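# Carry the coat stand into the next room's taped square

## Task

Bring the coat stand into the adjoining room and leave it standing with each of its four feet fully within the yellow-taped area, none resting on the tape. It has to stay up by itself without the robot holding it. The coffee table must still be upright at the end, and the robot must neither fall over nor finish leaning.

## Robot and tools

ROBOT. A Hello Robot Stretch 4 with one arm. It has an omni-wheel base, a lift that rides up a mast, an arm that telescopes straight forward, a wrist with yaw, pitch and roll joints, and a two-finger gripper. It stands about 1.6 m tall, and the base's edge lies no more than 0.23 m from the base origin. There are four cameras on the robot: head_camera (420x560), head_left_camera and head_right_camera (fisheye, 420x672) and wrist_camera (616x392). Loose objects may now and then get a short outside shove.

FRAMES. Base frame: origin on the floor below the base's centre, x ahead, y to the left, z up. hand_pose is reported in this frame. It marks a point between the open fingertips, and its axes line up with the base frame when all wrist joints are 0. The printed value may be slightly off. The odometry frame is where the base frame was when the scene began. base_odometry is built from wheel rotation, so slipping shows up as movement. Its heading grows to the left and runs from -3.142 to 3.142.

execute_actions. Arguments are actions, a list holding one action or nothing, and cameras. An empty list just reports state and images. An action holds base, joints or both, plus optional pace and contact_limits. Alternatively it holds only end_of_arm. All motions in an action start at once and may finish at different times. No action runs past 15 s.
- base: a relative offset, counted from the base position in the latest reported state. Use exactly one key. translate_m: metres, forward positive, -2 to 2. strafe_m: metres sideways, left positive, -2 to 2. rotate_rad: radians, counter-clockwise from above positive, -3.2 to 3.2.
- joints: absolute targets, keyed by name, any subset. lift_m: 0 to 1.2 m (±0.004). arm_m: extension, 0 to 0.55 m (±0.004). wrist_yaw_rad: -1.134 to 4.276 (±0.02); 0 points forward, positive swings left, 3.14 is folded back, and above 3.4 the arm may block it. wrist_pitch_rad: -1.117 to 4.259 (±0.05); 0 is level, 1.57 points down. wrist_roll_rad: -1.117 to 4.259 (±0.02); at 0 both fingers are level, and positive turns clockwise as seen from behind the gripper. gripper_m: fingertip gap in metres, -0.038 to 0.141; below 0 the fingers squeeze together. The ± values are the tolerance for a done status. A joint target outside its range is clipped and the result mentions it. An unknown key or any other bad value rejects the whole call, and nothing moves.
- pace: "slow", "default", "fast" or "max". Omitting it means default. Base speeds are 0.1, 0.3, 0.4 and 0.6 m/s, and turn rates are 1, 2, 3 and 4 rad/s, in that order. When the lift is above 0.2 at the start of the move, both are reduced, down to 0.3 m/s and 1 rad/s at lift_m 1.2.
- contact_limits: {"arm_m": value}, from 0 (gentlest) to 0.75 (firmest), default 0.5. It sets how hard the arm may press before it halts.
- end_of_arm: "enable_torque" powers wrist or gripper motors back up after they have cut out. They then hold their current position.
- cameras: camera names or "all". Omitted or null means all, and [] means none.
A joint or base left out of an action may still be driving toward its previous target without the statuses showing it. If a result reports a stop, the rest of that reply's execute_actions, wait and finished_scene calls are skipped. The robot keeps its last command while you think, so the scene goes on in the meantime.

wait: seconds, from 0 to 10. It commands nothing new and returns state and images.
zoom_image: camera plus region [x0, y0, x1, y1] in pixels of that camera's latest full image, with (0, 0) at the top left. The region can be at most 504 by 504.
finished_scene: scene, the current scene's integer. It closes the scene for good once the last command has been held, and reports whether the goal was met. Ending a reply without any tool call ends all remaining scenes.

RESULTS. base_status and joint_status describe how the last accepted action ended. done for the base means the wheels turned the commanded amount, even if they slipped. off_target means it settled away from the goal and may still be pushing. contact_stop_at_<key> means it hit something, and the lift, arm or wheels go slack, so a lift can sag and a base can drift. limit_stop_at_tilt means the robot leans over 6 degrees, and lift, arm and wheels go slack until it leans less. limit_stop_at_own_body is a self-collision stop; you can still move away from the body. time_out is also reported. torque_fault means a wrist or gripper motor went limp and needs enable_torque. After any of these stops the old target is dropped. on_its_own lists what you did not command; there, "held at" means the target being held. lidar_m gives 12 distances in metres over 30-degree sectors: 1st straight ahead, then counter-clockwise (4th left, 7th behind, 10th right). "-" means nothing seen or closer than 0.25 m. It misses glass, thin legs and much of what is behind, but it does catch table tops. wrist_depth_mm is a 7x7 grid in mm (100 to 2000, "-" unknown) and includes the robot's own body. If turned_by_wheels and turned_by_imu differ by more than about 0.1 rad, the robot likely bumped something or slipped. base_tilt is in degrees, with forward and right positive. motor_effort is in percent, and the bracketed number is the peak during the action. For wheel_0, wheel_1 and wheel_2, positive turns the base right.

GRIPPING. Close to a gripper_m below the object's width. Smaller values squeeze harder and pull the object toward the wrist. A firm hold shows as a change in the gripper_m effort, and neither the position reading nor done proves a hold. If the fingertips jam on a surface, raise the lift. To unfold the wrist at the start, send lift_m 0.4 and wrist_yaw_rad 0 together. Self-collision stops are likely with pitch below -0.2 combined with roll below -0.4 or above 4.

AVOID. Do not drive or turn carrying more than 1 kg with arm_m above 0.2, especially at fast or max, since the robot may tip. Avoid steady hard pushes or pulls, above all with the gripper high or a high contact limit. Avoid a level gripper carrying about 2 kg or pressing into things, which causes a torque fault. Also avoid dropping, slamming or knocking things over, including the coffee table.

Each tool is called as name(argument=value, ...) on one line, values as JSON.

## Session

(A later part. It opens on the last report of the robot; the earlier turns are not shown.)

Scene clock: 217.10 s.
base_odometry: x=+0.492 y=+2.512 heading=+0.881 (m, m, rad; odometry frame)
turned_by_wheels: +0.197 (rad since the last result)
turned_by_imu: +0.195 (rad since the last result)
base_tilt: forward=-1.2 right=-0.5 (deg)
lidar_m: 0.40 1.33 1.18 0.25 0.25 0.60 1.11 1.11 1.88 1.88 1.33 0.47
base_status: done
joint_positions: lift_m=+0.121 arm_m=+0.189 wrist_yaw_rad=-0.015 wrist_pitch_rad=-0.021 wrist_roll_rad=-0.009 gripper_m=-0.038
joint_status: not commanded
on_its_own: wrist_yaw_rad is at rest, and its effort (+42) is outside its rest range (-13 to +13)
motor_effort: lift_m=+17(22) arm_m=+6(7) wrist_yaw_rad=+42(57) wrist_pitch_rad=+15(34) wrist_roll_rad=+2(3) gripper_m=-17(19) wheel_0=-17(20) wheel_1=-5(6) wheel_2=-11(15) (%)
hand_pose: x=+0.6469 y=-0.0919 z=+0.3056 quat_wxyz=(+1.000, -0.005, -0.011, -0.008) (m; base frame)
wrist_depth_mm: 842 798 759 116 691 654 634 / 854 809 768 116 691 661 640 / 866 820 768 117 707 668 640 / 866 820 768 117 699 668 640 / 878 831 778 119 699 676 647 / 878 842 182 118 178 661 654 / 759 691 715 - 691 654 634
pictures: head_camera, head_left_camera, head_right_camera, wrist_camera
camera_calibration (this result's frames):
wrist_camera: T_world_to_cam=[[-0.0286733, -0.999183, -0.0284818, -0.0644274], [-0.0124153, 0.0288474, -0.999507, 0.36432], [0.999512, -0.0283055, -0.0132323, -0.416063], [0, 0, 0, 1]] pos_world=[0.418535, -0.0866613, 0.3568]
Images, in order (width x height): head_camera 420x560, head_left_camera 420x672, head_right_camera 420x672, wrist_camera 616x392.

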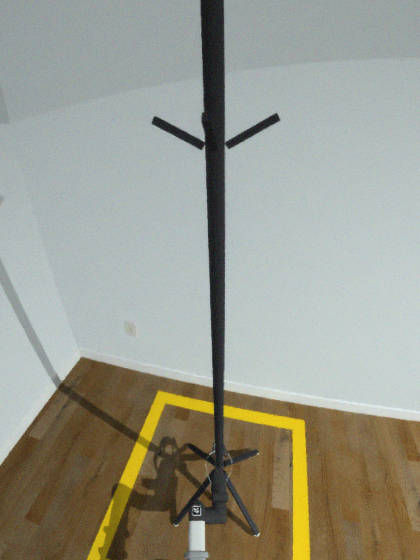

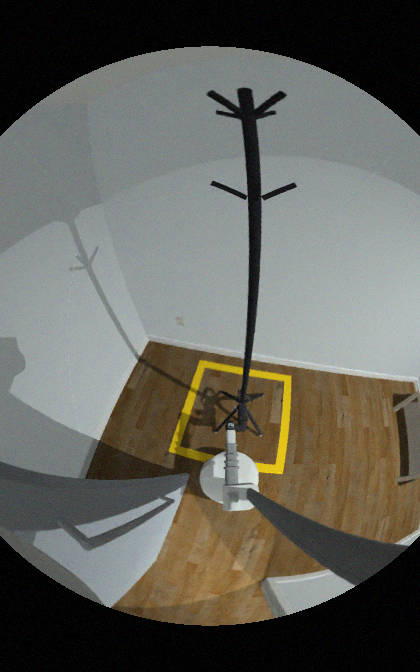

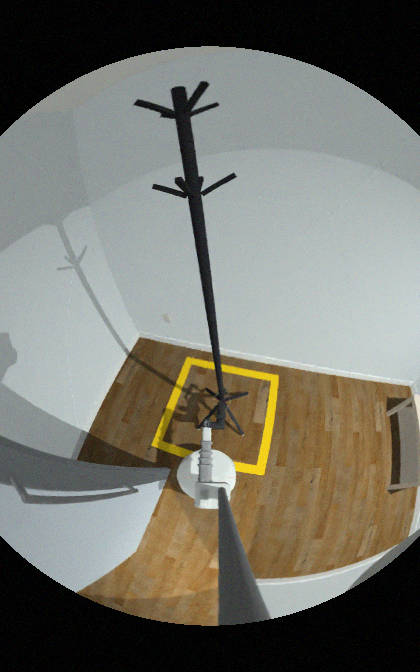

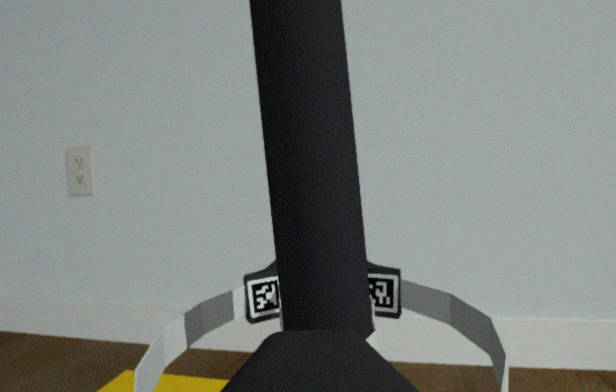

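It's tilted slightly left; ease back, then release.

execute_actions(actions=[{"base":{"rotate_rad":-0.035},"pace":"slow"}], cameras=["head_camera"])

execute_actions(actions=[{"joints":{"gripper_m":0.1}}], cameras=[])

execute_actions(actions=[{"joints":{"arm_m":0,"lift_m":0.16}}])

Scene clock: 222.60 s.
base_odometry: x=+0.492 y=+2.512 heading=+0.846 (m, m, rad; odometry frame)
turned_by_wheels: -0.035 (rad since the last result)
turned_by_imu: -0.032 (rad since the last result)
base_tilt: forward=-1.0 right=-0.6 (deg)
lidar_m: 0.44 1.28 1.18 0.26 0.25 0.56 1.16 1.08 1.82 1.88 1.38 0.48
base_status: done
joint_positions: lift_m=+0.121 arm_m=+0.189 wrist_yaw_rad=-0.002 wrist_pitch_rad=-0.006 wrist_roll_rad=-0.007 gripper_m=-0.038
joint_status: not commanded
on_its_own: wrist_pitch_rad is at rest, and its effort (-29) is outside its rest range (-23 to +23)
motor_effort: lift_m=+22(21) arm_m=+5(6) wrist_yaw_rad=+5(45) wrist_pitch_rad=-29(31) wrist_roll_rad=-2(4) gripper_m=-19(19) wheel_0=+0(14) wheel_1=+1(5) wheel_2=+0(10) (%)
hand_pose: x=+0.6483 y=-0.0880 z=+0.3007 quat_wxyz=(+1.000, -0.003, -0.003, -0.001) (m; base frame)
wrist_depth_mm: 820 788 741 113 676 647 621 / 842 788 750 115 683 654 634 / 842 798 768 116 691 668 640 / 854 809 768 117 707 676 654 / 866 831 788 118 707 683 654 / 866 831 183 119 181 676 654 / 707 640 676 - 676 597 627
pictures: head_camera
Images, in order (width x height): head_camera 420x560.

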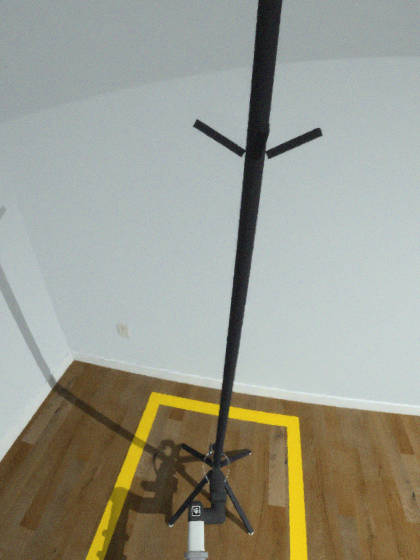

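Scene clock: 224.67 s.
base_odometry: x=+0.492 y=+2.512 heading=+0.846 (m, m, rad; odometry frame)
turned_by_wheels: +0.000 (rad since the last result)
turned_by_imu: +0.001 (rad since the last result)
base_tilt: forward=-1.1 right=-0.6 (deg)
lidar_m: 0.48 1.29 1.19 0.25 0.25 0.57 1.18 1.10 1.83 1.89 1.37 0.50
base_status: not commanded
joint_positions: lift_m=+0.121 arm_m=+0.189 wrist_yaw_rad=-0.001 wrist_pitch_rad=-0.014 wrist_roll_rad=-0.007 gripper_m=+0.100
joint_status: all done
motor_effort: lift_m=+22(22) arm_m=+5(5) wrist_yaw_rad=+1(11) wrist_pitch_rad=-7(30) wrist_roll_rad=-3(3) gripper_m=-2(19) wheel_0=+0(1) wheel_1=+1(1) wheel_2=-2(2) (%)
hand_pose: x=+0.6483 y=-0.0878 z=+0.3030 quat_wxyz=(+1.000, -0.004, -0.007, -0.001) (m; base frame)
wrist_depth_mm: 831 788 750 140 691 654 627 / 831 798 750 141 683 661 634 / 854 798 768 143 699 668 647 / 866 809 778 145 699 668 647 / 866 820 778 146 715 676 647 / 866 831 202 146 699 668 647 / 732 699 699 - 691 621 640
pictures: none
No camera images: the call's "cameras" was empty. Leave "cameras" out to get every camera's image.

Scene clock: 226.33 s.
base_odometry: x=+0.492 y=+2.512 heading=+0.846 (m, m, rad; odometry frame)
turned_by_wheels: +0.000 (rad since the last result)
turned_by_imu: +0.001 (rad since the last result)
base_tilt: forward=-1.1 right=-0.5 (deg)
lidar_m: 0.48 1.30 1.17 0.25 0.25 0.56 1.19 1.10 1.81 1.87 1.38 0.49
base_status: not commanded
joint_positions: lift_m=+0.160 arm_m=+0.001 wrist_yaw_rad=+0.000 wrist_pitch_rad=-0.014 wrist_roll_rad=-0.007 gripper_m=+0.100
joint_status: all done
motor_effort: lift_m=+21(22) arm_m=-8(10) wrist_yaw_rad=+0(1) wrist_pitch_rad=-6(8) wrist_roll_rad=-3(1) gripper_m=-2(2) wheel_0=+0(0) wheel_1=+1(1) wheel_2=-1(2) (%)
hand_pose: x=+0.4607 y=-0.0874 z=+0.3421 quat_wxyz=(+1.000, -0.004, -0.007, +0.000) (m; base frame)
wrist_depth_mm: 1042 976 931 878 866 820 788 / 1042 1008 946 891 866 820 798 / 1042 1008 946 904 866 831 798 / 1060 1025 976 904 878 842 809 / 1098 1042 960 904 878 854 809 / 1078 1025 217 336 866 831 820 / 809 741 778 - 741 723 723
pictures: head_camera, head_left_camera, head_right_camera, wrist_camera
camera_calibration (this result's frames):
wrist_camera: T_world_to_cam=[[-0.0134497, -0.99946, -0.0299963, -0.0708145], [-0.0199602, 0.0302614, -0.999343, 0.40193], [0.99971, -0.0128422, -0.0203564, -0.225646], [0, 0, 0, 1]] pos_world=[0.232651, -0.0858369, 0.394948]
Images, in order (width x height): head_camera 420x560, head_left_camera 420x672, head_right_camera 420x672, wrist_camera 616x392.

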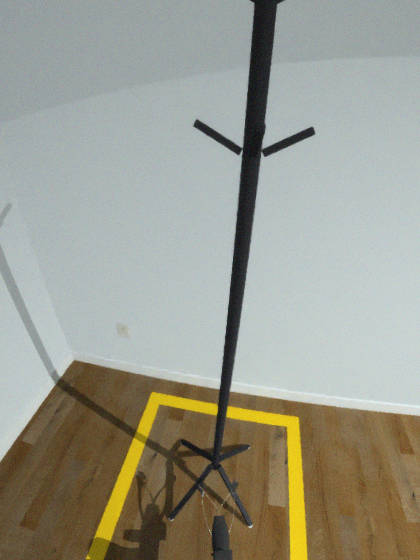

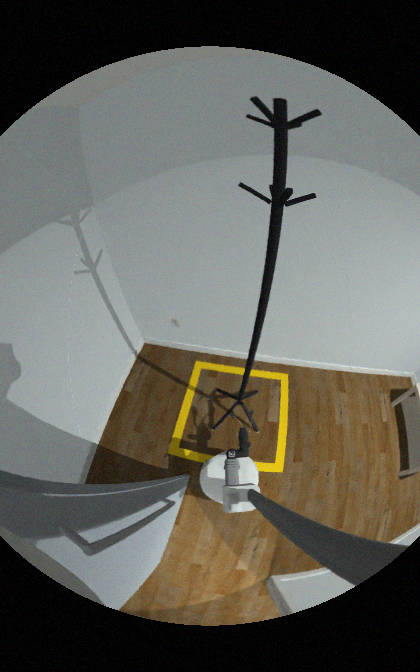

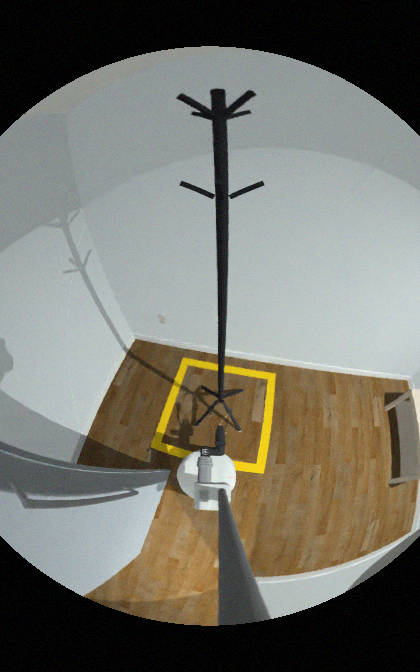

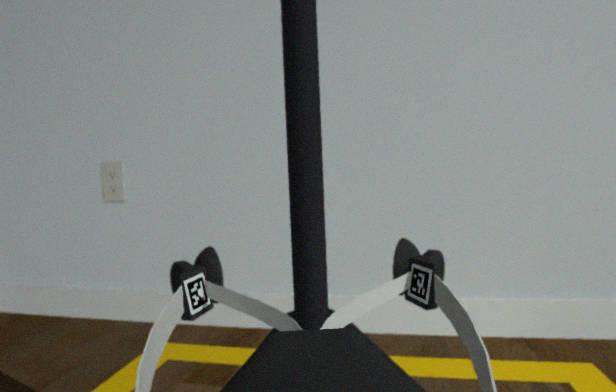

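finished_scene(scene=1)

The scene is finished: the task was done.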